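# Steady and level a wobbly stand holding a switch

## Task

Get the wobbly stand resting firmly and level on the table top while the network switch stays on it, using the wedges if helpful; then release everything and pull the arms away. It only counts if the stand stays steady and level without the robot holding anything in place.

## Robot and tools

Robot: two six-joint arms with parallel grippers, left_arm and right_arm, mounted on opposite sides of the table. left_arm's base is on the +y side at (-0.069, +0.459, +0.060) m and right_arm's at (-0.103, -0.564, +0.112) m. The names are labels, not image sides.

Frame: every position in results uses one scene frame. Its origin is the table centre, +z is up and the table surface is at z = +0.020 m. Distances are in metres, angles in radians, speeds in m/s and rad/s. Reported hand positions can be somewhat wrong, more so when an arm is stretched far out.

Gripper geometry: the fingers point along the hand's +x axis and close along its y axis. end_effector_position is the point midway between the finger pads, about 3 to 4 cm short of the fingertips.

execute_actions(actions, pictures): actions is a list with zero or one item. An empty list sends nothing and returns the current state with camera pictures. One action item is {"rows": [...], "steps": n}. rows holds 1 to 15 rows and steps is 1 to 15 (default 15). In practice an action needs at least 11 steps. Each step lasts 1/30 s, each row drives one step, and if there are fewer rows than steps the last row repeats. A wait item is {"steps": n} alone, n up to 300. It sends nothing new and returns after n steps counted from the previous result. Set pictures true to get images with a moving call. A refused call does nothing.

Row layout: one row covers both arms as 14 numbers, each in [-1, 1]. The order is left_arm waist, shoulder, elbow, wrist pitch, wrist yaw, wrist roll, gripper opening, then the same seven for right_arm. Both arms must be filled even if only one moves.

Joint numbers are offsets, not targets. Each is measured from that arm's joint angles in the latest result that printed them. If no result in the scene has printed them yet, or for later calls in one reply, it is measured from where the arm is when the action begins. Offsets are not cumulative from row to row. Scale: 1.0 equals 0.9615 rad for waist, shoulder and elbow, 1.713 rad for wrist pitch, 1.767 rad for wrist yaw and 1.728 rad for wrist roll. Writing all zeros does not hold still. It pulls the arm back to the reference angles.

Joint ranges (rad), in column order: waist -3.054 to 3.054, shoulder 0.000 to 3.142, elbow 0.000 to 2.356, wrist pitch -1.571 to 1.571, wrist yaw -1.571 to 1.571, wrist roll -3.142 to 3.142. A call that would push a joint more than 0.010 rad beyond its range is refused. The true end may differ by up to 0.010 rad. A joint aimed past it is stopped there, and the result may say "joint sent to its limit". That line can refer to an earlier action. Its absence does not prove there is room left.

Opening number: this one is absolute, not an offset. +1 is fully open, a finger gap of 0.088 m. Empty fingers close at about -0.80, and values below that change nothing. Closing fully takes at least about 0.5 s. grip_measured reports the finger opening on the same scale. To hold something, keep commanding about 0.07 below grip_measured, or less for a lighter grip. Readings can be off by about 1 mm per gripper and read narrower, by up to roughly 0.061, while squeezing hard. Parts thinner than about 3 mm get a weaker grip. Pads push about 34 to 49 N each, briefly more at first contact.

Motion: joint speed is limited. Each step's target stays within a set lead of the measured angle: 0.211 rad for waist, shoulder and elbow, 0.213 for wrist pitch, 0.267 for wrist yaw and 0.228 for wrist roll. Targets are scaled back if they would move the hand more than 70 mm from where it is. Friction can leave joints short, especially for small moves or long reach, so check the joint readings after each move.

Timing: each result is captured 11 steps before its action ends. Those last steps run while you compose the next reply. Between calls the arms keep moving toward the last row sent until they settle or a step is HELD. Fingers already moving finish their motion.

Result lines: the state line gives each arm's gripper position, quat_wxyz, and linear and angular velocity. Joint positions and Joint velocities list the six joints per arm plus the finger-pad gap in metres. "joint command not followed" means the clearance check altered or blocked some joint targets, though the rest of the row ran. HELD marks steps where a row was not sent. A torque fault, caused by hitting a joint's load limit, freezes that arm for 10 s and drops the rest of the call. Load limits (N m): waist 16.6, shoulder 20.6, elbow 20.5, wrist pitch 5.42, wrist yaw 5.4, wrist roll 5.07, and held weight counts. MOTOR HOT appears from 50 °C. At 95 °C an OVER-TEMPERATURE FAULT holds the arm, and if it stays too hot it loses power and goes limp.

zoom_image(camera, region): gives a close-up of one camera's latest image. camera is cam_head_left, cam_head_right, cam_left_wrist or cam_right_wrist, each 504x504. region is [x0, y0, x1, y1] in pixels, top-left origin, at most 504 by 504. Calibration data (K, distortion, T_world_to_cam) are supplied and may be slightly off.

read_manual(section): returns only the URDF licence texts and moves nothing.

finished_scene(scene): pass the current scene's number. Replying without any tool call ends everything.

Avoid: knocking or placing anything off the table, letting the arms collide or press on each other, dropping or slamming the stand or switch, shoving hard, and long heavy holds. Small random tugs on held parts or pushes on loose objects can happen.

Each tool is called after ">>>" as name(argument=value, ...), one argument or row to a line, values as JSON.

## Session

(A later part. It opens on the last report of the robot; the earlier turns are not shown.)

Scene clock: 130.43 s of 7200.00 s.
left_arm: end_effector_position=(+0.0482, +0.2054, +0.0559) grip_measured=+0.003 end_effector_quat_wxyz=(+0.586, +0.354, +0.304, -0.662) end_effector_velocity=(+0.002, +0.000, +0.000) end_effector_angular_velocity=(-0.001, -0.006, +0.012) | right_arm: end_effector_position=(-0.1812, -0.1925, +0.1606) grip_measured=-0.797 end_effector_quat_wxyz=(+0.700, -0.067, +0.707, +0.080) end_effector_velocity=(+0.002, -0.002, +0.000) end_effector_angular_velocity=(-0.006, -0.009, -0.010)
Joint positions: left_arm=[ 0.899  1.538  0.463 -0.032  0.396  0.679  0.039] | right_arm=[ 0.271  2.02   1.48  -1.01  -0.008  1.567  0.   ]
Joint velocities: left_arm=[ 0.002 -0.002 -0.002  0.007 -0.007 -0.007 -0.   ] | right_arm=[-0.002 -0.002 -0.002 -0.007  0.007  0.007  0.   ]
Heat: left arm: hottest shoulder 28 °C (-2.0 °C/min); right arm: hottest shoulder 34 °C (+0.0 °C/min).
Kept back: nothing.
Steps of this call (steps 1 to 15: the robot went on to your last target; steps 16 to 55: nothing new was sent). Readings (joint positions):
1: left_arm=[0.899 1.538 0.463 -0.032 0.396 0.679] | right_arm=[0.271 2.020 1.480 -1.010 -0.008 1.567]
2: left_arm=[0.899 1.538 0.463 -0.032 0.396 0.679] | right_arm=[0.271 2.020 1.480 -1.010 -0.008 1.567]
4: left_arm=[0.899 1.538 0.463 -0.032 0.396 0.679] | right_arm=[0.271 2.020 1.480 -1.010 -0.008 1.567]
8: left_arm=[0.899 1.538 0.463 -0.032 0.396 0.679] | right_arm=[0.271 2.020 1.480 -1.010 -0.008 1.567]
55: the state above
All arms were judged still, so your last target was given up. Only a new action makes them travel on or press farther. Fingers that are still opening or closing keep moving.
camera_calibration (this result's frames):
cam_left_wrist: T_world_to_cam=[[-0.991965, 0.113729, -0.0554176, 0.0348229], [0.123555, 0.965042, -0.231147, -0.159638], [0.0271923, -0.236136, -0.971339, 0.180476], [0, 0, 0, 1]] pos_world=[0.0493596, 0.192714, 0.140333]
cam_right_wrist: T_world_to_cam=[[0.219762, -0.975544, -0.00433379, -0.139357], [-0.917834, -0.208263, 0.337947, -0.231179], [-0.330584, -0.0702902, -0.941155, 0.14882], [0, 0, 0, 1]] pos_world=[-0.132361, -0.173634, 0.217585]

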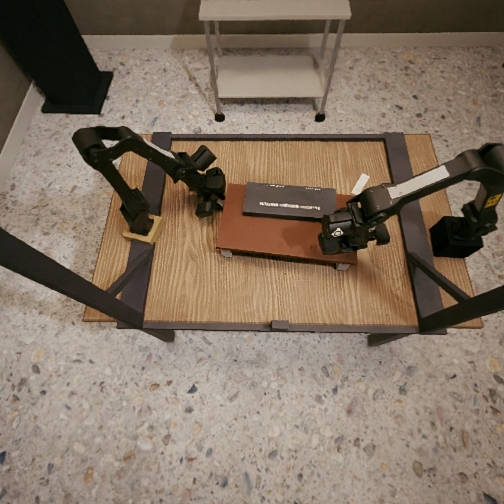

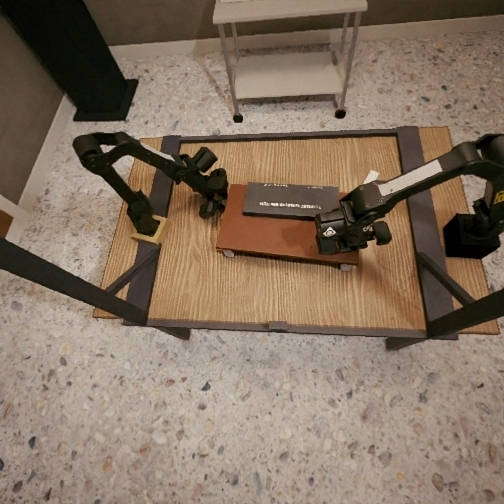

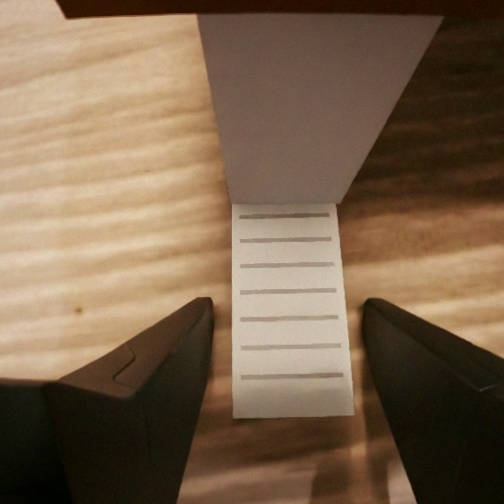

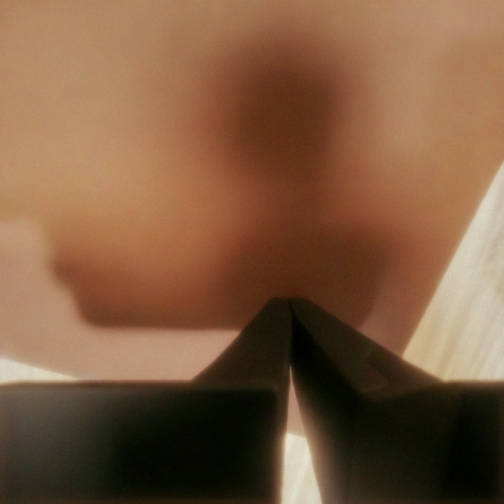

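>>> execute_actions(
  actions=[
    {"rows": [[0,0,0,0,0,0,-0.05,0,0.036,-0.024,0.005,0,0,-0.8],[0,0,0,0,0,0,-0.1,0,0.036,-0.024,0.005,0,0,-0.8],[0,0,0,0,0,0,-0.15,0,0.036,-0.024,0.005,0,0,-0.8],[0,0,0,0,0,0,-0.2,0,0.036,-0.024,0.005,0,0,-0.8],[0,0,0,0,0,0,-0.25,0,0.036,-0.024,0.005,0,0,-0.8],[0,0,0,0,0,0,-0.3,0,0.036,-0.024,0.005,0,0,-0.8],[0,0,0,0,0,0,-0.34,0,0.036,-0.024,0.005,0,0,-0.8]], "steps": 12},
  ],
)

>>> execute_actions(
  actions=[
    {"rows": [[-0.004,0.0035,0.0033,0.0013,-0.0009,-0.0022,-0.34,0,0.036,-0.024,0.005,0,0,-0.8],[-0.008,0.007,0.0066,0.0026,-0.0018,-0.0044,-0.34,0,0.036,-0.024,0.005,0,0,-0.8],[-0.012,0.0105,0.0099,0.0039,-0.0027,-0.0066,-0.34,0,0.036,-0.024,0.005,0,0,-0.8],[-0.016,0.014,0.0132,0.0052,-0.0036,-0.0088,-0.34,0,0.036,-0.024,0.005,0,0,-0.8],[-0.020,0.0175,0.0165,0.0065,-0.0045,-0.011,-0.34,0,0.036,-0.024,0.005,0,0,-0.8],[-0.024,0.021,0.0198,0.0078,-0.0054,-0.0132,-0.34,0,0.036,-0.024,0.005,0,0,-0.8],[-0.028,0.0245,0.0231,0.0091,-0.0063,-0.0154,-0.34,0,0.036,-0.024,0.005,0,0,-0.8],[-0.032,0.028,0.0264,0.0104,-0.0072,-0.0176,-0.34,0,0.036,-0.024,0.005,0,0,-0.8],[-0.036,0.0315,0.0297,0.0117,-0.0081,-0.0198,-0.34,0,0.036,-0.024,0.005,0,0,-0.8],[-0.040,0.035,0.033,0.013,-0.009,-0.022,-0.34,0,0.036,-0.024,0.005,0,0,-0.8]], "steps": 15},
  ],
)

>>> execute_actions(
  actions=[
    {"steps": 18},
  ],
  pictures=true,
)

Scene clock: 131.63 s of 7200.00 s.
left_arm: end_effector_position=(+0.0482, +0.2054, +0.0559) grip_measured=-0.008 end_effector_quat_wxyz=(+0.586, +0.354, +0.304, -0.662) end_effector_velocity=(-0.004, +0.007, -0.005) end_effector_angular_velocity=(+0.039, +0.032, +0.019) | right_arm: end_effector_position=(-0.1812, -0.1925, +0.1606) grip_measured=-0.797 end_effector_quat_wxyz=(+0.700, -0.067, +0.707, +0.080) end_effector_velocity=(+0.002, -0.002, +0.000) end_effector_angular_velocity=(-0.006, -0.009, -0.010)
Joint positions: left_arm=[ 0.899  1.538  0.463 -0.032  0.396  0.679  0.039] | right_arm=[ 0.271  2.02   1.48  -1.01  -0.008  1.567  0.   ]
Joint velocities: left_arm=[-0.002  0.002 -0.002 -0.037 -0.007 -0.022 -0.024] | right_arm=[-0.002 -0.002 -0.002 -0.007  0.007  0.007  0.   ]
Heat: left arm: hottest shoulder 28 °C (-2.0 °C/min); right arm: hottest shoulder 34 °C (+0.0 °C/min).
Steps of this call (steps 1 to 35: nothing new was sent; step 36: the first step of this action). Readings (joint positions):
36: the state above

Scene clock: 132.13 s of 7200.00 s.
left_arm: end_effector_position=(+0.0474, +0.2046, +0.0560) grip_measured=-0.277 end_effector_quat_wxyz=(+0.586, +0.354, +0.303, -0.663) end_effector_velocity=(-0.015, -0.013, -0.001) end_effector_angular_velocity=(+0.012, +0.017, +0.005) | right_arm: end_effector_position=(-0.1812, -0.1925, +0.1606) grip_measured=-0.797 end_effector_quat_wxyz=(+0.700, -0.067, +0.707, +0.080) end_effector_velocity=(-0.002, -0.003, +0.000) end_effector_angular_velocity=(-0.011, +0.020, +0.020)
Joint positions: left_arm=[ 0.895  1.538  0.463 -0.03   0.395  0.676  0.025] | right_arm=[ 0.271  2.02   1.48  -1.01  -0.008  1.567  0.   ]
Joint velocities: left_arm=[-0.09   0.012  0.007  0.022 -0.037 -0.095 -0.   ] | right_arm=[-0.002 -0.002 -0.002 -0.007 -0.022 -0.022  0.   ]
Heat: left arm: hottest shoulder 28 °C (-2.0 °C/min); right arm: hottest shoulder 34 °C (-1.0 °C/min).
Steps of this call (steps 1 to 11: the last 11 steps of your previous action; steps 12 to 15: the first 4 steps of this action, its rows measured from where the robot was after step 11). Readings (joint positions):
11: left_arm=[0.899 1.538 0.463 -0.032 0.396 0.679] | right_arm=[0.271 2.020 1.480 -1.010 -0.008 1.567]
12: left_arm=[0.899 1.538 0.463 -0.032 0.396 0.679] | right_arm=[0.271 2.020 1.480 -1.010 -0.008 1.567]
13: left_arm=[0.899 1.538 0.463 -0.032 0.396 0.679] | right_arm=[0.271 2.020 1.480 -1.010 -0.008 1.567]
15: the state above

Scene clock: 132.73 s of 7200.00 s.
left_arm: end_effector_position=(+0.0459, +0.1967, +0.0561) grip_measured=-0.277 end_effector_quat_wxyz=(+0.586, +0.353, +0.304, -0.663) end_effector_velocity=(+0.005, +0.001, +0.000) end_effector_angular_velocity=(+0.008, -0.038, +0.008) | right_arm: end_effector_position=(-0.1812, -0.1925, +0.1606) grip_measured=-0.797 end_effector_quat_wxyz=(+0.700, -0.067, +0.707, +0.080) end_effector_velocity=(-0.004, -0.002, +0.001) end_effector_angular_velocity=(-0.010, +0.035, +0.006)
Joint positions: left_arm=[ 0.867  1.558  0.481 -0.018  0.383  0.646  0.025] | right_arm=[ 0.271  2.02   1.48  -1.01  -0.008  1.567  0.   ]
Joint velocities: left_arm=[-0.002 -0.007 -0.002  0.007 -0.037  0.007  0.   ] | right_arm=[-0.002 -0.002  0.002 -0.007 -0.037 -0.007  0.   ]
Heat: left arm: hottest shoulder 28 °C (-2.0 °C/min); right arm: hottest shoulder 34 °C (-1.0 °C/min).
Kept back: nothing.
Steps of this call (steps 1 to 11: the last 11 steps of your previous action; steps 12 to 18: the robot went on to your last target). Readings (joint positions):
1: left_arm=[0.891 1.539 0.464 -0.029 0.394 0.673] | right_arm=[0.271 2.020 1.480 -1.010 -0.008 1.567]
2: left_arm=[0.888 1.541 0.466 -0.027 0.393 0.670] | right_arm=[0.271 2.020 1.480 -1.010 -0.008 1.567]
4: left_arm=[0.880 1.547 0.471 -0.023 0.390 0.663] | right_arm=[0.271 2.020 1.480 -1.010 -0.008 1.567]
8: left_arm=[0.869 1.558 0.481 -0.018 0.384 0.650] | right_arm=[0.271 2.020 1.480 -1.010 -0.008 1.567]
18: the state above
camera_calibration (this result's frames):
cam_left_wrist: T_world_to_cam=[[-0.992213, 0.112405, -0.0536538, 0.0336965], [0.121884, 0.964949, -0.232418, -0.150755], [0.0256483, -0.237147, -0.971135, 0.178957], [0, 0, 0, 1]] pos_world=[0.0472189, 0.184122, 0.140561]
cam_right_wrist: T_world_to_cam=[[0.219762, -0.975544, -0.00433379, -0.139357], [-0.917834, -0.208263, 0.337947, -0.231179], [-0.330584, -0.0702902, -0.941155, 0.14882], [0, 0, 0, 1]] pos_world=[-0.132361, -0.173634, 0.217585]

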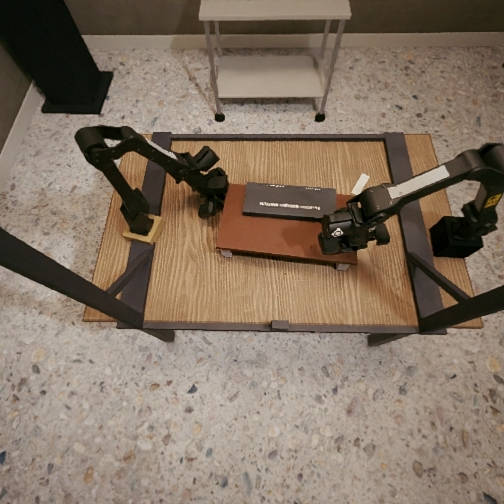

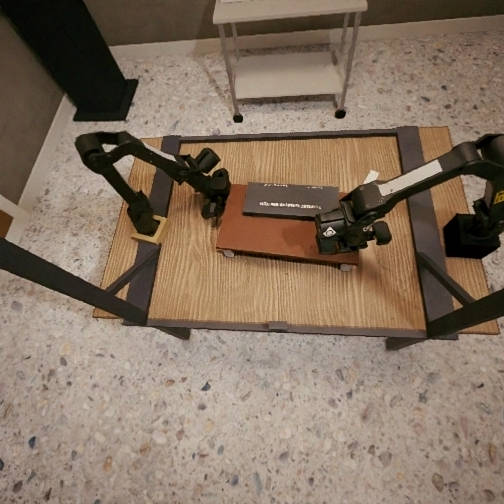

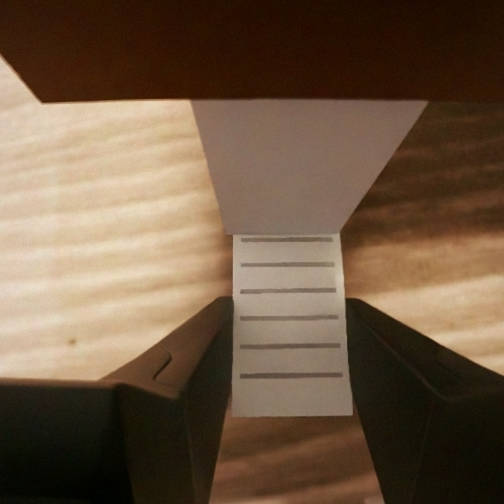

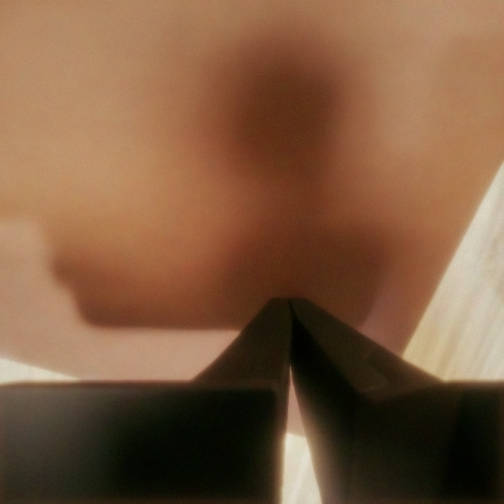

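>>> execute_actions(
  actions=[
    {"rows": [[-0.003,0.004,0.004,0.001,-0.001,-0.001,-0.34,0,0.036,-0.024,0.005,0,0,-0.8],[-0.005,0.008,0.008,0.002,-0.0015,-0.002,-0.34,0,0.036,-0.024,0.005,0,0,-0.8],[-0.007,0.011,0.011,0.0025,-0.002,-0.003,-0.34,0,0.036,-0.024,0.005,0,0,-0.8],[-0.009,0.014,0.014,0.003,-0.0025,-0.004,-0.34,0,0.036,-0.024,0.005,0,0,-0.8]], "steps": 12},
  ],
)

>>> execute_actions(
  actions=[
    {"rows": [[0,0,0,0,0,0,-0.28,0,0.036,-0.024,0.005,0,0,-0.8],[0,0,0,0,0,0,-0.22,0,0.036,-0.024,0.005,0,0,-0.8],[0,0,0,0,0,0,-0.15,0,0.036,-0.024,0.005,0,0,-0.8],[0,0,0,0,0,0,-0.08,0,0.036,-0.024,0.005,0,0,-0.8],[0,0,0,0,0,0,0.0,0,0.036,-0.024,0.005,0,0,-0.8]], "steps": 12},
  ],
)

>>> execute_actions(
  actions=[
    {"steps": 15},
  ],
  pictures=true,
)

>>> zoom_image(
  camera="cam_left_wrist",
  region=[0, 60, 360, 300],
)

>>> execute_actions(
  actions=[
    {"rows": [[0,0,0,0,0,0,0.0,0,0.028,-0.016,0.002,0,0,-0.8],[0,0,0,0,0,0,0.0,0,0.02,-0.008,-0.002,0,0,-0.8],[0,0,0,0,0,0,0.0,0,0.012,0.0,-0.005,0,0,-0.8],[0,0,0,0,0,0,0.0,0,0.004,0.008,-0.009,0,0,-0.8],[0,0,0,0,0,0,0.0,0,-0.002,0.015,-0.012,0,0,-0.8],[0,0,0,0,0,0,0.0,0,-0.008,0.022,-0.015,0,0,-0.8],[0,0,0,0,0,0,0.0,0,-0.014,0.028,-0.018,0,0,-0.8],[0,0,0,0,0,0,0.0,0,-0.02,0.034,-0.021,0,0,-0.8]], "steps": 13},
  ],
)

>>> execute_actions(
  actions=[
    {"steps": 22},
  ],
  pictures=true,
)

>>> zoom_image(
  camera="cam_left_wrist",
  region=[0, 60, 360, 300],
)

Scene clock: 134.33 s of 7200.00 s.
left_arm: end_effector_position=(+0.0459, +0.1967, +0.0561) grip_measured=-0.277 end_effector_quat_wxyz=(+0.586, +0.353, +0.304, -0.663) end_effector_velocity=(-0.003, +0.001, -0.000) end_effector_angular_velocity=(+0.002, +0.005, -0.012) | right_arm: end_effector_position=(-0.1812, -0.1925, +0.1606) grip_measured=-0.797 end_effector_quat_wxyz=(+0.700, -0.067, +0.707, +0.080) end_effector_velocity=(+0.001, -0.004, -0.003) end_effector_angular_velocity=(-0.018, +0.004, +0.005)
Joint positions: left_arm=[ 0.867  1.558  0.481 -0.018  0.383  0.646  0.025] | right_arm=[ 0.271  2.02   1.48  -1.01  -0.008  1.567  0.   ]
Joint velocities: left_arm=[-0.002 -0.002 -0.002 -0.007  0.007  0.007 -0.   ] | right_arm=[-0.002  0.002 -0.007 -0.007 -0.007 -0.007  0.   ]
Heat: left arm: hottest shoulder 28 °C (-2.0 °C/min); right arm: hottest shoulder 34 °C (-1.0 °C/min).
Steps of this call (steps 1 to 15: the robot went on to your last target; steps 16 to 47: nothing new was sent; step 48: the first step of this action). Readings (joint positions):
48: the state above

Scene clock: 134.73 s of 7200.00 s.
left_arm: end_effector_position=(+0.0458, +0.1966, +0.0560) grip_measured=-0.277 end_effector_quat_wxyz=(+0.586, +0.353, +0.305, -0.662) end_effector_velocity=(-0.001, +0.003, -0.001) end_effector_angular_velocity=(+0.018, +0.009, +0.007) | right_arm: end_effector_position=(-0.1812, -0.1925, +0.1606) grip_measured=-0.797 end_effector_quat_wxyz=(+0.700, -0.067, +0.707, +0.080) end_effector_velocity=(-0.002, -0.003, +0.000) end_effector_angular_velocity=(-0.012, +0.020, +0.005)
Joint positions: left_arm=[ 0.866  1.558  0.481 -0.018  0.381  0.645  0.025] | right_arm=[ 0.271  2.02   1.48  -1.01  -0.008  1.567  0.   ]
Joint velocities: left_arm=[-0.002 -0.002  0.002 -0.022 -0.007 -0.007 -0.   ] | right_arm=[-0.002 -0.002 -0.002 -0.007 -0.022 -0.007  0.   ]
Heat: left arm: hottest shoulder 28 °C (-2.0 °C/min); right arm: hottest shoulder 34 °C (-1.0 °C/min).
Steps of this call (steps 1 to 11: the last 11 steps of your previous action; step 12: the first step of this action, its rows measured from where the robot was after step 11). Readings (joint positions):
11: left_arm=[0.866 1.558 0.481 -0.018 0.381 0.645] | right_arm=[0.271 2.020 1.480 -1.010 -0.008 1.567]
12: the state above

Scene clock: 135.23 s of 7200.00 s.
left_arm: end_effector_position=(+0.0458, +0.1966, +0.0560) grip_measured=-0.005 end_effector_quat_wxyz=(+0.586, +0.353, +0.305, -0.662) end_effector_velocity=(-0.001, +0.002, -0.001) end_effector_angular_velocity=(+0.010, +0.003, +0.007) | right_arm: end_effector_position=(-0.1812, -0.1925, +0.1606) grip_measured=-0.797 end_effector_quat_wxyz=(+0.700, -0.067, +0.707, +0.080) end_effector_velocity=(+0.000, -0.002, +0.000) end_effector_angular_velocity=(-0.008, +0.005, +0.020)
Joint positions: left_arm=[ 0.866  1.558  0.481 -0.018  0.381  0.645  0.039] | right_arm=[ 0.271  2.02   1.48  -1.01  -0.008  1.567  0.   ]
Joint velocities: left_arm=[-0.002 -0.002 -0.002 -0.007 -0.007 -0.007  0.001] | right_arm=[-0.002 -0.002 -0.002 -0.007 -0.007 -0.022  0.   ]
Heat: left arm: hottest shoulder 28 °C (-2.0 °C/min); right arm: hottest shoulder 33 °C (-2.0 °C/min).
Kept back: nothing.
Steps of this call (steps 1 to 11: the last 11 steps of your previous action; steps 12 to 15: the robot went on to your last target). Readings (joint positions):
1: left_arm=[0.866 1.558 0.481 -0.018 0.381 0.645] | right_arm=[0.271 2.020 1.480 -1.010 -0.008 1.567]
2: left_arm=[0.866 1.558 0.481 -0.018 0.381 0.645] | right_arm=[0.271 2.020 1.480 -1.010 -0.008 1.567]
4: left_arm=[0.866 1.558 0.481 -0.018 0.381 0.645] | right_arm=[0.271 2.020 1.480 -1.010 -0.008 1.567]
8: left_arm=[0.866 1.558 0.481 -0.018 0.381 0.645] | right_arm=[0.271 2.020 1.480 -1.010 -0.008 1.567]
15: the state above
All arms were judged still, so your last target was given up. Only a new action makes them travel on or press farther. Fingers that are still opening or closing keep moving.
camera_calibration (this result's frames):
cam_left_wrist: T_world_to_cam=[[-0.99229, 0.111645, -0.0538103, 0.0337567], [0.121159, 0.96525, -0.231546, -0.150795], [0.0260895, -0.23628, -0.971335, 0.178696], [0, 0, 0, 1]] pos_world=[0.0471045, 0.184009, 0.140474]
cam_right_wrist: T_world_to_cam=[[0.219762, -0.975544, -0.00433379, -0.139357], [-0.917834, -0.208263, 0.337947, -0.231179], [-0.330584, -0.0702902, -0.941155, 0.14882], [0, 0, 0, 1]] pos_world=[-0.132361, -0.173634, 0.217585]

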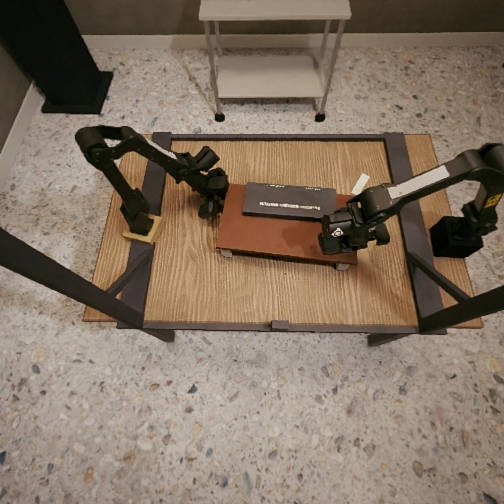

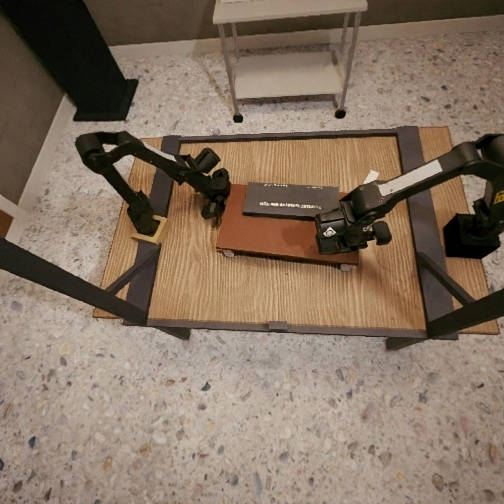

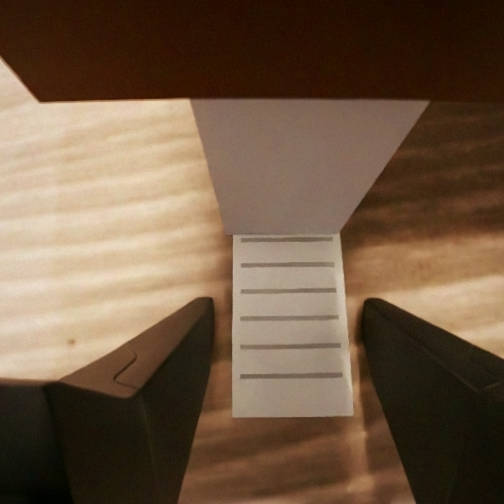

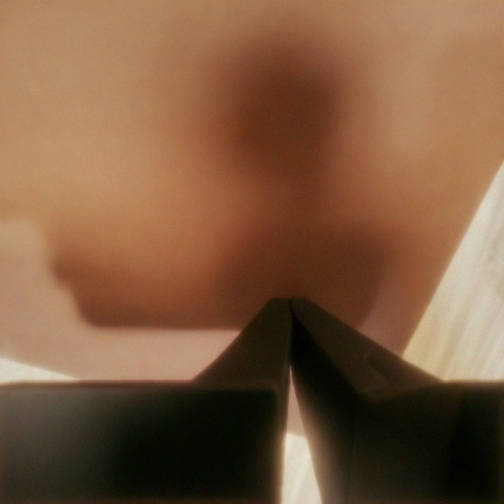

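Region (0, 60, 360, 300) of cam_left_wrist's 504x504 image, scaled by 1.400, with more detail than that image has.

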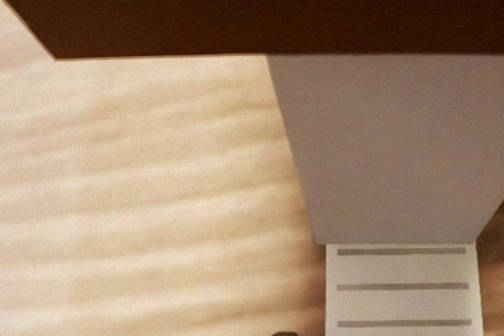

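Scene clock: 135.30 s of 7200.00 s.
left_arm: end_effector_position=(+0.0458, +0.1966, +0.0560) grip_measured=-0.004 end_effector_quat_wxyz=(+0.586, +0.353, +0.305, -0.662) end_effector_velocity=(+0.003, +0.000, -0.000) end_effector_angular_velocity=(+0.006, -0.016, +0.014) | right_arm: end_effector_position=(-0.1812, -0.1925, +0.1606) grip_measured=-0.797 end_effector_quat_wxyz=(+0.700, -0.067, +0.707, +0.080) end_effector_velocity=(-0.001, +0.004, +0.003) end_effector_angular_velocity=(+0.015, +0.011, +0.005)
Joint positions: left_arm=[ 0.866  1.558  0.481 -0.018  0.381  0.645  0.039] | right_arm=[ 0.271  2.02   1.48  -1.01  -0.008  1.567  0.   ]
Joint velocities: left_arm=[-0.002 -0.002 -0.002  0.007 -0.022 -0.007  0.   ] | right_arm=[-0.002 -0.002  0.007  0.007 -0.007 -0.007  0.   ]
Heat: left arm: hottest shoulder 28 °C (-2.0 °C/min); right arm: hottest shoulder 33 °C (-2.0 °C/min).
Steps of this call (steps 1 to 2: the first 2 steps of this action). Readings (joint positions):
1: left_arm=[0.866 1.558 0.481 -0.018 0.381 0.645] | right_arm=[0.271 2.020 1.480 -1.010 -0.008 1.567]
2: the state above

Scene clock: 136.03 s of 7200.00 s.
left_arm: end_effector_position=(+0.0458, +0.1966, +0.0560) grip_measured=-0.003 end_effector_quat_wxyz=(+0.586, +0.353, +0.305, -0.662) end_effector_velocity=(+0.001, -0.000, +0.000) end_effector_angular_velocity=(-0.003, -0.014, -0.005) | right_arm: end_effector_position=(-0.1813, -0.1922, +0.1696) grip_measured=-0.797 end_effector_quat_wxyz=(+0.700, -0.067, +0.707, +0.080) end_effector_velocity=(+0.002, -0.002, -0.002) end_effector_angular_velocity=(-0.013, +0.005, +0.000)
Joint positions: left_arm=[ 0.866  1.558  0.481 -0.018  0.381  0.645  0.039] | right_arm=[ 0.271  2.012  1.504 -1.043 -0.008  1.567  0.   ]
Joint velocities: left_arm=[-0.002 -0.002 -0.002  0.007 -0.007  0.007 -0.   ] | right_arm=[-0.007  0.002 -0.002 -0.007 -0.007 -0.007  0.   ]
Heat: left arm: hottest shoulder 28 °C (-2.0 °C/min); right arm: hottest shoulder 34 °C (-1.0 °C/min).
Kept back: nothing.
Steps of this call (steps 1 to 11: the last 11 steps of your previous action; steps 12 to 22: the robot went on to your last target). Readings (joint positions):
1: left_arm=[0.866 1.558 0.481 -0.018 0.381 0.645] | right_arm=[0.271 2.020 1.481 -1.011 -0.008 1.567]
2: left_arm=[0.866 1.558 0.481 -0.018 0.381 0.645] | right_arm=[0.271 2.019 1.483 -1.014 -0.008 1.567]
4: left_arm=[0.866 1.558 0.481 -0.018 0.381 0.645] | right_arm=[0.271 2.019 1.490 -1.020 -0.008 1.567]
8: left_arm=[0.866 1.558 0.481 -0.018 0.381 0.645] | right_arm=[0.271 2.019 1.498 -1.039 -0.008 1.567]
22: the state above
camera_calibration (this result's frames):
cam_left_wrist: T_world_to_cam=[[-0.99229, 0.111645, -0.0538103, 0.0337567], [0.121159, 0.96525, -0.231546, -0.150795], [0.0260895, -0.23628, -0.971335, 0.178696], [0, 0, 0, 1]] pos_world=[0.0471045, 0.184009, 0.140474]
cam_right_wrist: T_world_to_cam=[[0.219762, -0.975544, -0.00433379, -0.138971], [-0.917834, -0.208263, 0.337947, -0.234211], [-0.330584, -0.0702902, -0.941155, 0.157282], [0, 0, 0, 1]] pos_world=[-0.132431, -0.173295, 0.226575]

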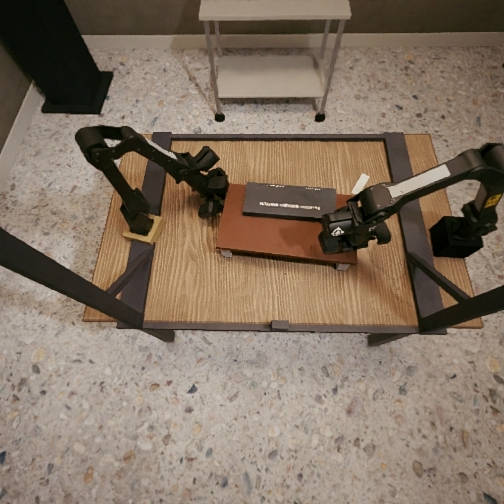

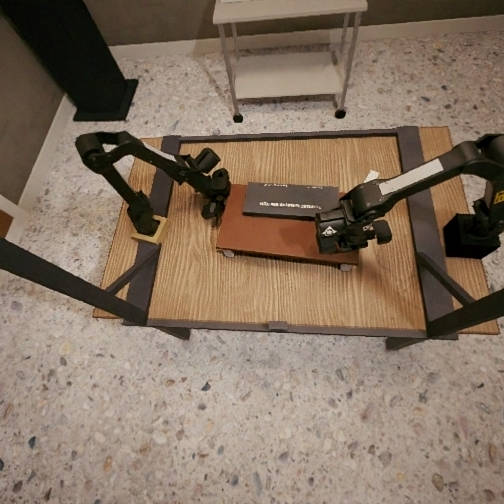

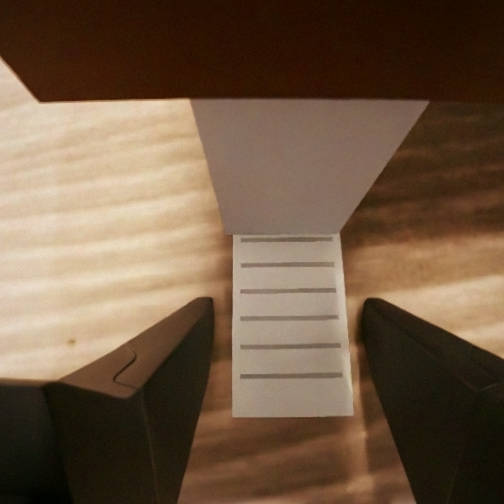

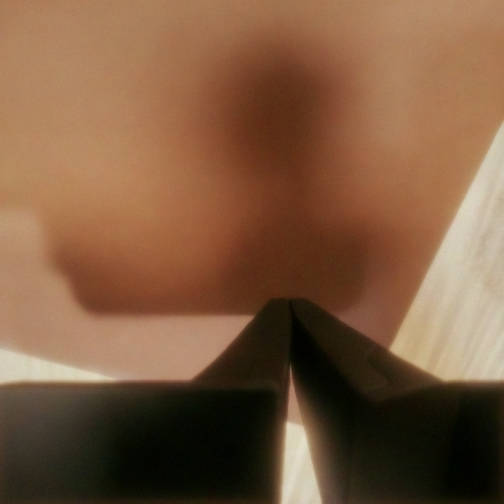

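Region (0, 60, 360, 300) of cam_left_wrist's 504x504 image, scaled by 1.400, with more detail than that image has.

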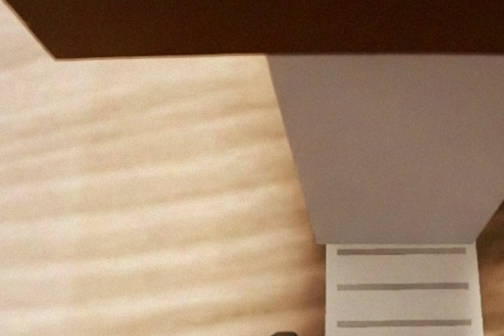

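>>> execute_actions(
  actions=[
    {"rows": [[0.005,-0.006,-0.003,-0.002,0.001,0.003,0.1,0,-0.02,0,0,0,0,-0.8],[0.013,-0.013,-0.008,-0.004,0.003,0.007,0.2,0,-0.05,0,0,0,0,-0.8],[0.023,-0.021,-0.013,-0.007,0.005,0.012,0.3,0,-0.09,0,0,0,0,-0.8],[0.034,-0.030,-0.019,-0.010,0.008,0.018,0.3,0,-0.14,-0.01,0,0,0,-0.8],[0.045,-0.039,-0.025,-0.014,0.011,0.024,0.3,0,-0.19,-0.03,0.005,0,0,-0.8],[0.056,-0.048,-0.032,-0.017,0.013,0.030,0.3,0,-0.25,-0.06,0.01,0,0,-0.8],[0.067,-0.057,-0.038,-0.021,0.016,0.036,0.3,0,-0.31,-0.09,0.02,0,0,-0.8],[0.078,-0.066,-0.045,-0.024,0.018,0.042,0.3,0,-0.37,-0.13,0.03,0,0,-0.8],[0.088,-0.075,-0.051,-0.027,0.021,0.048,0.3,0,-0.43,-0.17,0.04,0,0,-0.8],[0.098,-0.084,-0.057,-0.031,0.023,0.054,0.3,0,-0.49,-0.21,0.05,0,0,-0.8],[0.109,-0.095,-0.063,-0.034,0.026,0.060,0.3,0,-0.55,-0.25,0.06,0,0,-0.8],[0.118,-0.11,-0.068,-0.036,0.028,0.064,0.3,0,-0.61,-0.29,0.07,0,0,-0.8],[0.127,-0.13,-0.073,-0.038,0.030,0.068,0.3,0,-0.67,-0.33,0.08,0,0,-0.8],[0.136,-0.155,-0.078,-0.040,0.032,0.072,0.3,0,-0.73,-0.37,0.09,0,0,-0.8],[0.145,-0.18,-0.083,-0.042,0.034,0.076,0.3,0,-0.79,-0.41,0.10,0,0,-0.8]], "steps": 15},
  ],
)

>>> execute_actions(
  actions=[
    {"rows": [[0.02,-0.05,0,0,0,0,0.3,0,-0.06,-0.04,0.01,0,0,-0.8],[0.045,-0.10,0,0,-0.01,-0.01,0.3,0,-0.11,-0.08,0.02,0,0,-0.8],[0.075,-0.16,0,0,-0.02,-0.03,0.3,0,-0.16,-0.12,0.03,0,0,-0.8],[0.11,-0.22,0,0,-0.03,-0.05,0.3,0,-0.21,-0.16,0.04,0,0,-0.8],[0.15,-0.28,0,0,-0.04,-0.07,0.3,0,-0.26,-0.20,0.05,0,0,-0.8],[0.19,-0.34,0.01,-0.01,-0.05,-0.09,0.3,0,-0.31,-0.24,0.06,0,0,-0.8],[0.23,-0.40,0.02,-0.02,-0.06,-0.11,0.3,0,-0.36,-0.28,0.07,0,0,-0.8],[0.27,-0.46,0.03,-0.03,-0.07,-0.13,0.3,0,-0.40,-0.32,0.08,0,0,-0.8],[0.31,-0.52,0.04,-0.04,-0.08,-0.15,0.3,0,-0.44,-0.36,0.09,0,0,-0.8],[0.35,-0.57,0.05,-0.05,-0.09,-0.17,0.3,0,-0.48,-0.40,0.10,0,0,-0.8],[0.39,-0.61,0.06,-0.06,-0.10,-0.19,0.3,0,-0.51,-0.43,0.11,0,0,-0.8],[0.42,-0.64,0.07,-0.07,-0.11,-0.21,0.3,0,-0.53,-0.46,0.12,0,0,-0.8],[0.44,-0.66,0.075,-0.08,-0.12,-0.23,0.3,0,-0.55,-0.48,0.125,0,0,-0.8],[0.455,-0.675,0.08,-0.085,-0.125,-0.24,0.3,0,-0.56,-0.49,0.13,0,0,-0.8],[0.46,-0.68,0.08,-0.09,-0.13,-0.25,0.3,0,-0.565,-0.495,0.13,0,0,-0.8]], "steps": 15},
  ],
)

>>> execute_actions(
  actions=[
    {"steps": 24},
  ],
  pictures=true,
)

Scene clock: 141.13 s of 7200.00 s.
left_arm: end_effector_position=(+0.0474, +0.1984, +0.0566) grip_measured=+0.182 end_effector_quat_wxyz=(+0.587, +0.353, +0.304, -0.662) end_effector_velocity=(+0.025, +0.043, +0.011) end_effector_angular_velocity=(-0.012, -0.023, +0.003) | right_arm: end_effector_position=(-0.1814, -0.1917, +0.1808) grip_measured=-0.797 end_effector_quat_wxyz=(+0.698, -0.056, +0.708, +0.091) end_effector_velocity=(+0.004, -0.009, +0.202) end_effector_angular_velocity=(+0.511, +0.098, +0.005)
Joint positions: left_arm=[ 0.877  1.554  0.48  -0.023  0.386  0.654  0.048] | right_arm=[ 0.271  1.979  1.501 -1.043 -0.008  1.567  0.   ]
Joint velocities: left_arm=[ 0.203 -0.129 -0.056 -0.125  0.081  0.198  0.067] | right_arm=[-0.002 -0.637 -0.11  -0.007  0.007 -0.007  0.   ]
Heat: left arm: hottest shoulder 28 °C (-1.0 °C/min); right arm: hottest shoulder 35 °C (+0.0 °C/min).
Steps of this call (steps 1 to 15: the robot went on to your last target; steps 16 to 90: nothing new was sent; then 1.97 s passed at rest; steps 91 to 94: the first 4 steps of this action). Readings (joint positions):
91: left_arm=[0.866 1.558 0.481 -0.018 0.381 0.645] | right_arm=[0.271 2.011 1.504 -1.043 -0.008 1.567]
92: left_arm=[0.867 1.558 0.481 -0.018 0.381 0.645] | right_arm=[0.271 2.007 1.504 -1.043 -0.008 1.567]
94: the state above

Scene clock: 141.63 s of 7200.00 s.
left_arm: end_effector_position=(+0.0721, +0.2265, +0.0850) grip_measured=+0.297 end_effector_quat_wxyz=(+0.637, +0.343, +0.271, -0.635) end_effector_velocity=(+0.259, +0.058, +0.259) end_effector_angular_velocity=(-0.607, -0.616, +1.379) | right_arm: end_effector_position=(-0.1676, -0.2583, +0.3127) grip_measured=-0.797 end_effector_quat_wxyz=(+0.652, +0.127, +0.697, +0.270) end_effector_velocity=(+0.032, -0.158, -0.016) end_effector_angular_velocity=(+0.298, +0.064, +0.008)
Joint positions: left_arm=[ 1.025  1.355  0.42  -0.084  0.41   0.724  0.054] | right_arm=[ 0.271  1.279  1.149 -0.869 -0.008  1.567  0.   ]
Joint velocities: left_arm=[ 0.647 -1.155 -0.002 -0.022 -0.403 -0.667  0.   ] | right_arm=[-0.002 -0.852 -0.803  0.256 -0.007 -0.007  0.   ]
Heat: left arm: hottest shoulder 28 °C (-1.0 °C/min); right arm: hottest shoulder 35 °C (+0.0 °C/min).
Steps of this call (steps 1 to 11: the last 11 steps of your previous action; steps 12 to 15: the first 4 steps of this action, its rows measured from where the robot was after step 11). Readings (joint positions):
11: left_arm=[0.982 1.445 0.422 -0.080 0.429 0.752] | right_arm=[0.271 1.390 1.217 -0.913 -0.008 1.567]
12: left_arm=[0.989 1.430 0.420 -0.083 0.430 0.754] | right_arm=[0.271 1.352 1.194 -0.914 -0.008 1.567]
13: left_arm=[0.995 1.414 0.420 -0.083 0.430 0.754] | right_arm=[0.271 1.326 1.184 -0.908 -0.008 1.567]
15: the state above

Scene clock: 142.43 s of 7200.00 s.
left_arm: end_effector_position=(+0.1692, +0.3232, +0.2254) grip_measured=+0.297 end_effector_quat_wxyz=(+0.903, +0.176, +0.214, -0.329) end_effector_velocity=(-0.000, +0.002, -0.002) end_effector_angular_velocity=(+0.011, +0.001, +0.005) | right_arm: end_effector_position=(-0.1545, -0.3211, +0.2938) grip_measured=-0.797 end_effector_quat_wxyz=(+0.621, +0.197, +0.680, +0.335) end_effector_velocity=(+0.001, -0.005, -0.005) end_effector_angular_velocity=(-0.019, -0.014, +0.018)
Joint positions: left_arm=[ 1.421  0.798  0.491 -0.231  0.202  0.326  0.054] | right_arm=[ 0.271  0.85   0.75  -0.693 -0.008  1.567  0.   ]
Joint velocities: left_arm=[ 0.002 -0.002 -0.002 -0.007 -0.007  0.007  0.   ] | right_arm=[-0.002 -0.007 -0.007 -0.022 -0.007 -0.022  0.   ]
Heat: left arm: hottest shoulder 28 °C (-1.0 °C/min); right arm: hottest shoulder 35 °C (+0.0 °C/min).
Kept back: nothing.
Steps of this call (steps 1 to 11: the last 11 steps of your previous action; steps 12 to 24: the robot went on to your last target). Readings (joint positions):
1: left_arm=[1.050 1.311 0.420 -0.084 0.397 0.700] | right_arm=[0.271 1.246 1.117 -0.861 -0.008 1.567]
2: left_arm=[1.080 1.260 0.420 -0.084 0.382 0.672] | right_arm=[0.271 1.206 1.079 -0.851 -0.008 1.567]
4: left_arm=[1.152 1.147 0.425 -0.100 0.348 0.609] | right_arm=[0.271 1.119 1.005 -0.820 -0.008 1.567]
8: left_arm=[1.300 0.935 0.457 -0.156 0.278 0.476] | right_arm=[0.271 0.952 0.866 -0.752 -0.008 1.567]
24: the state above
camera_calibration (this result's frames):
cam_left_wrist: T_world_to_cam=[[-0.641095, -0.738403, -0.209183, 0.401584], [-0.504281, 0.610764, -0.610465, 0.0570871], [0.578531, -0.28588, -0.763921, 0.245704], [0, 0, 0, 1]] pos_world=[0.144094, 0.331906, 0.306553]
cam_right_wrist: T_world_to_cam=[[0.163619, -0.705117, -0.689956, 0.00945345], [-0.871609, -0.430915, 0.233688, -0.312179], [-0.46209, 0.563136, -0.685092, 0.381774], [0, 0, 0, 1]] pos_world=[-0.0972308, -0.342847, 0.341025]

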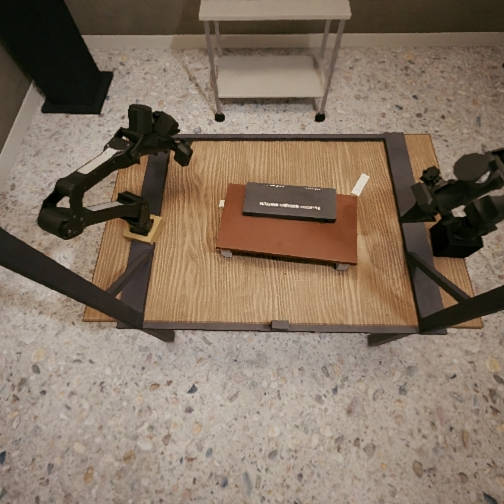

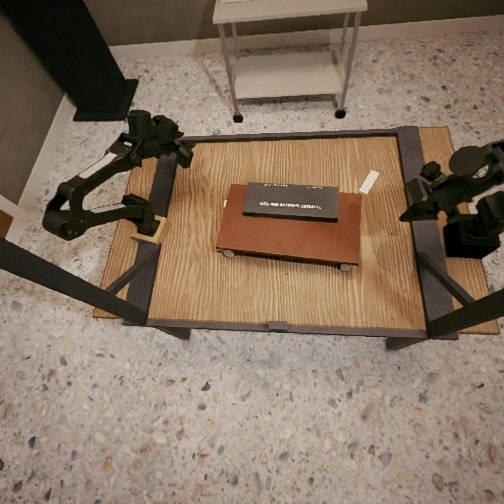

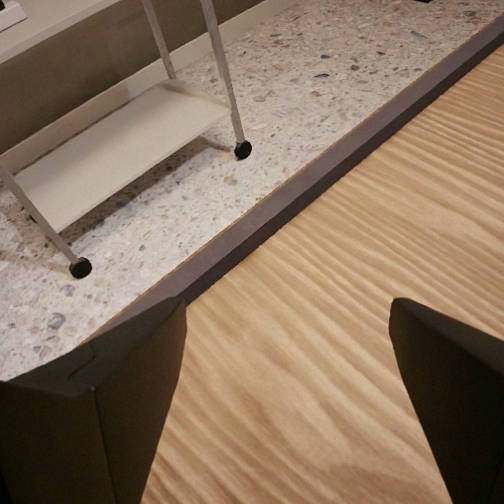

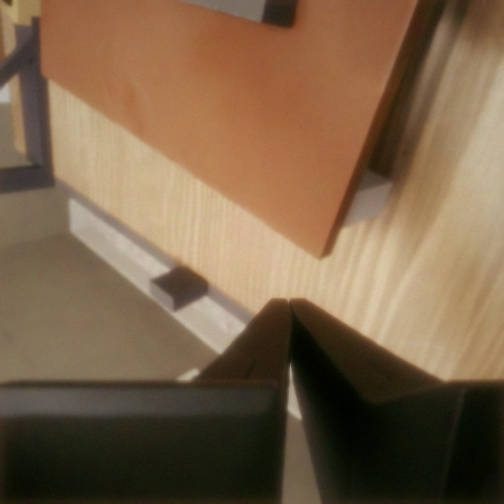

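>>> finished_scene(
  scene=1,
)

The scene is finished: the task was done.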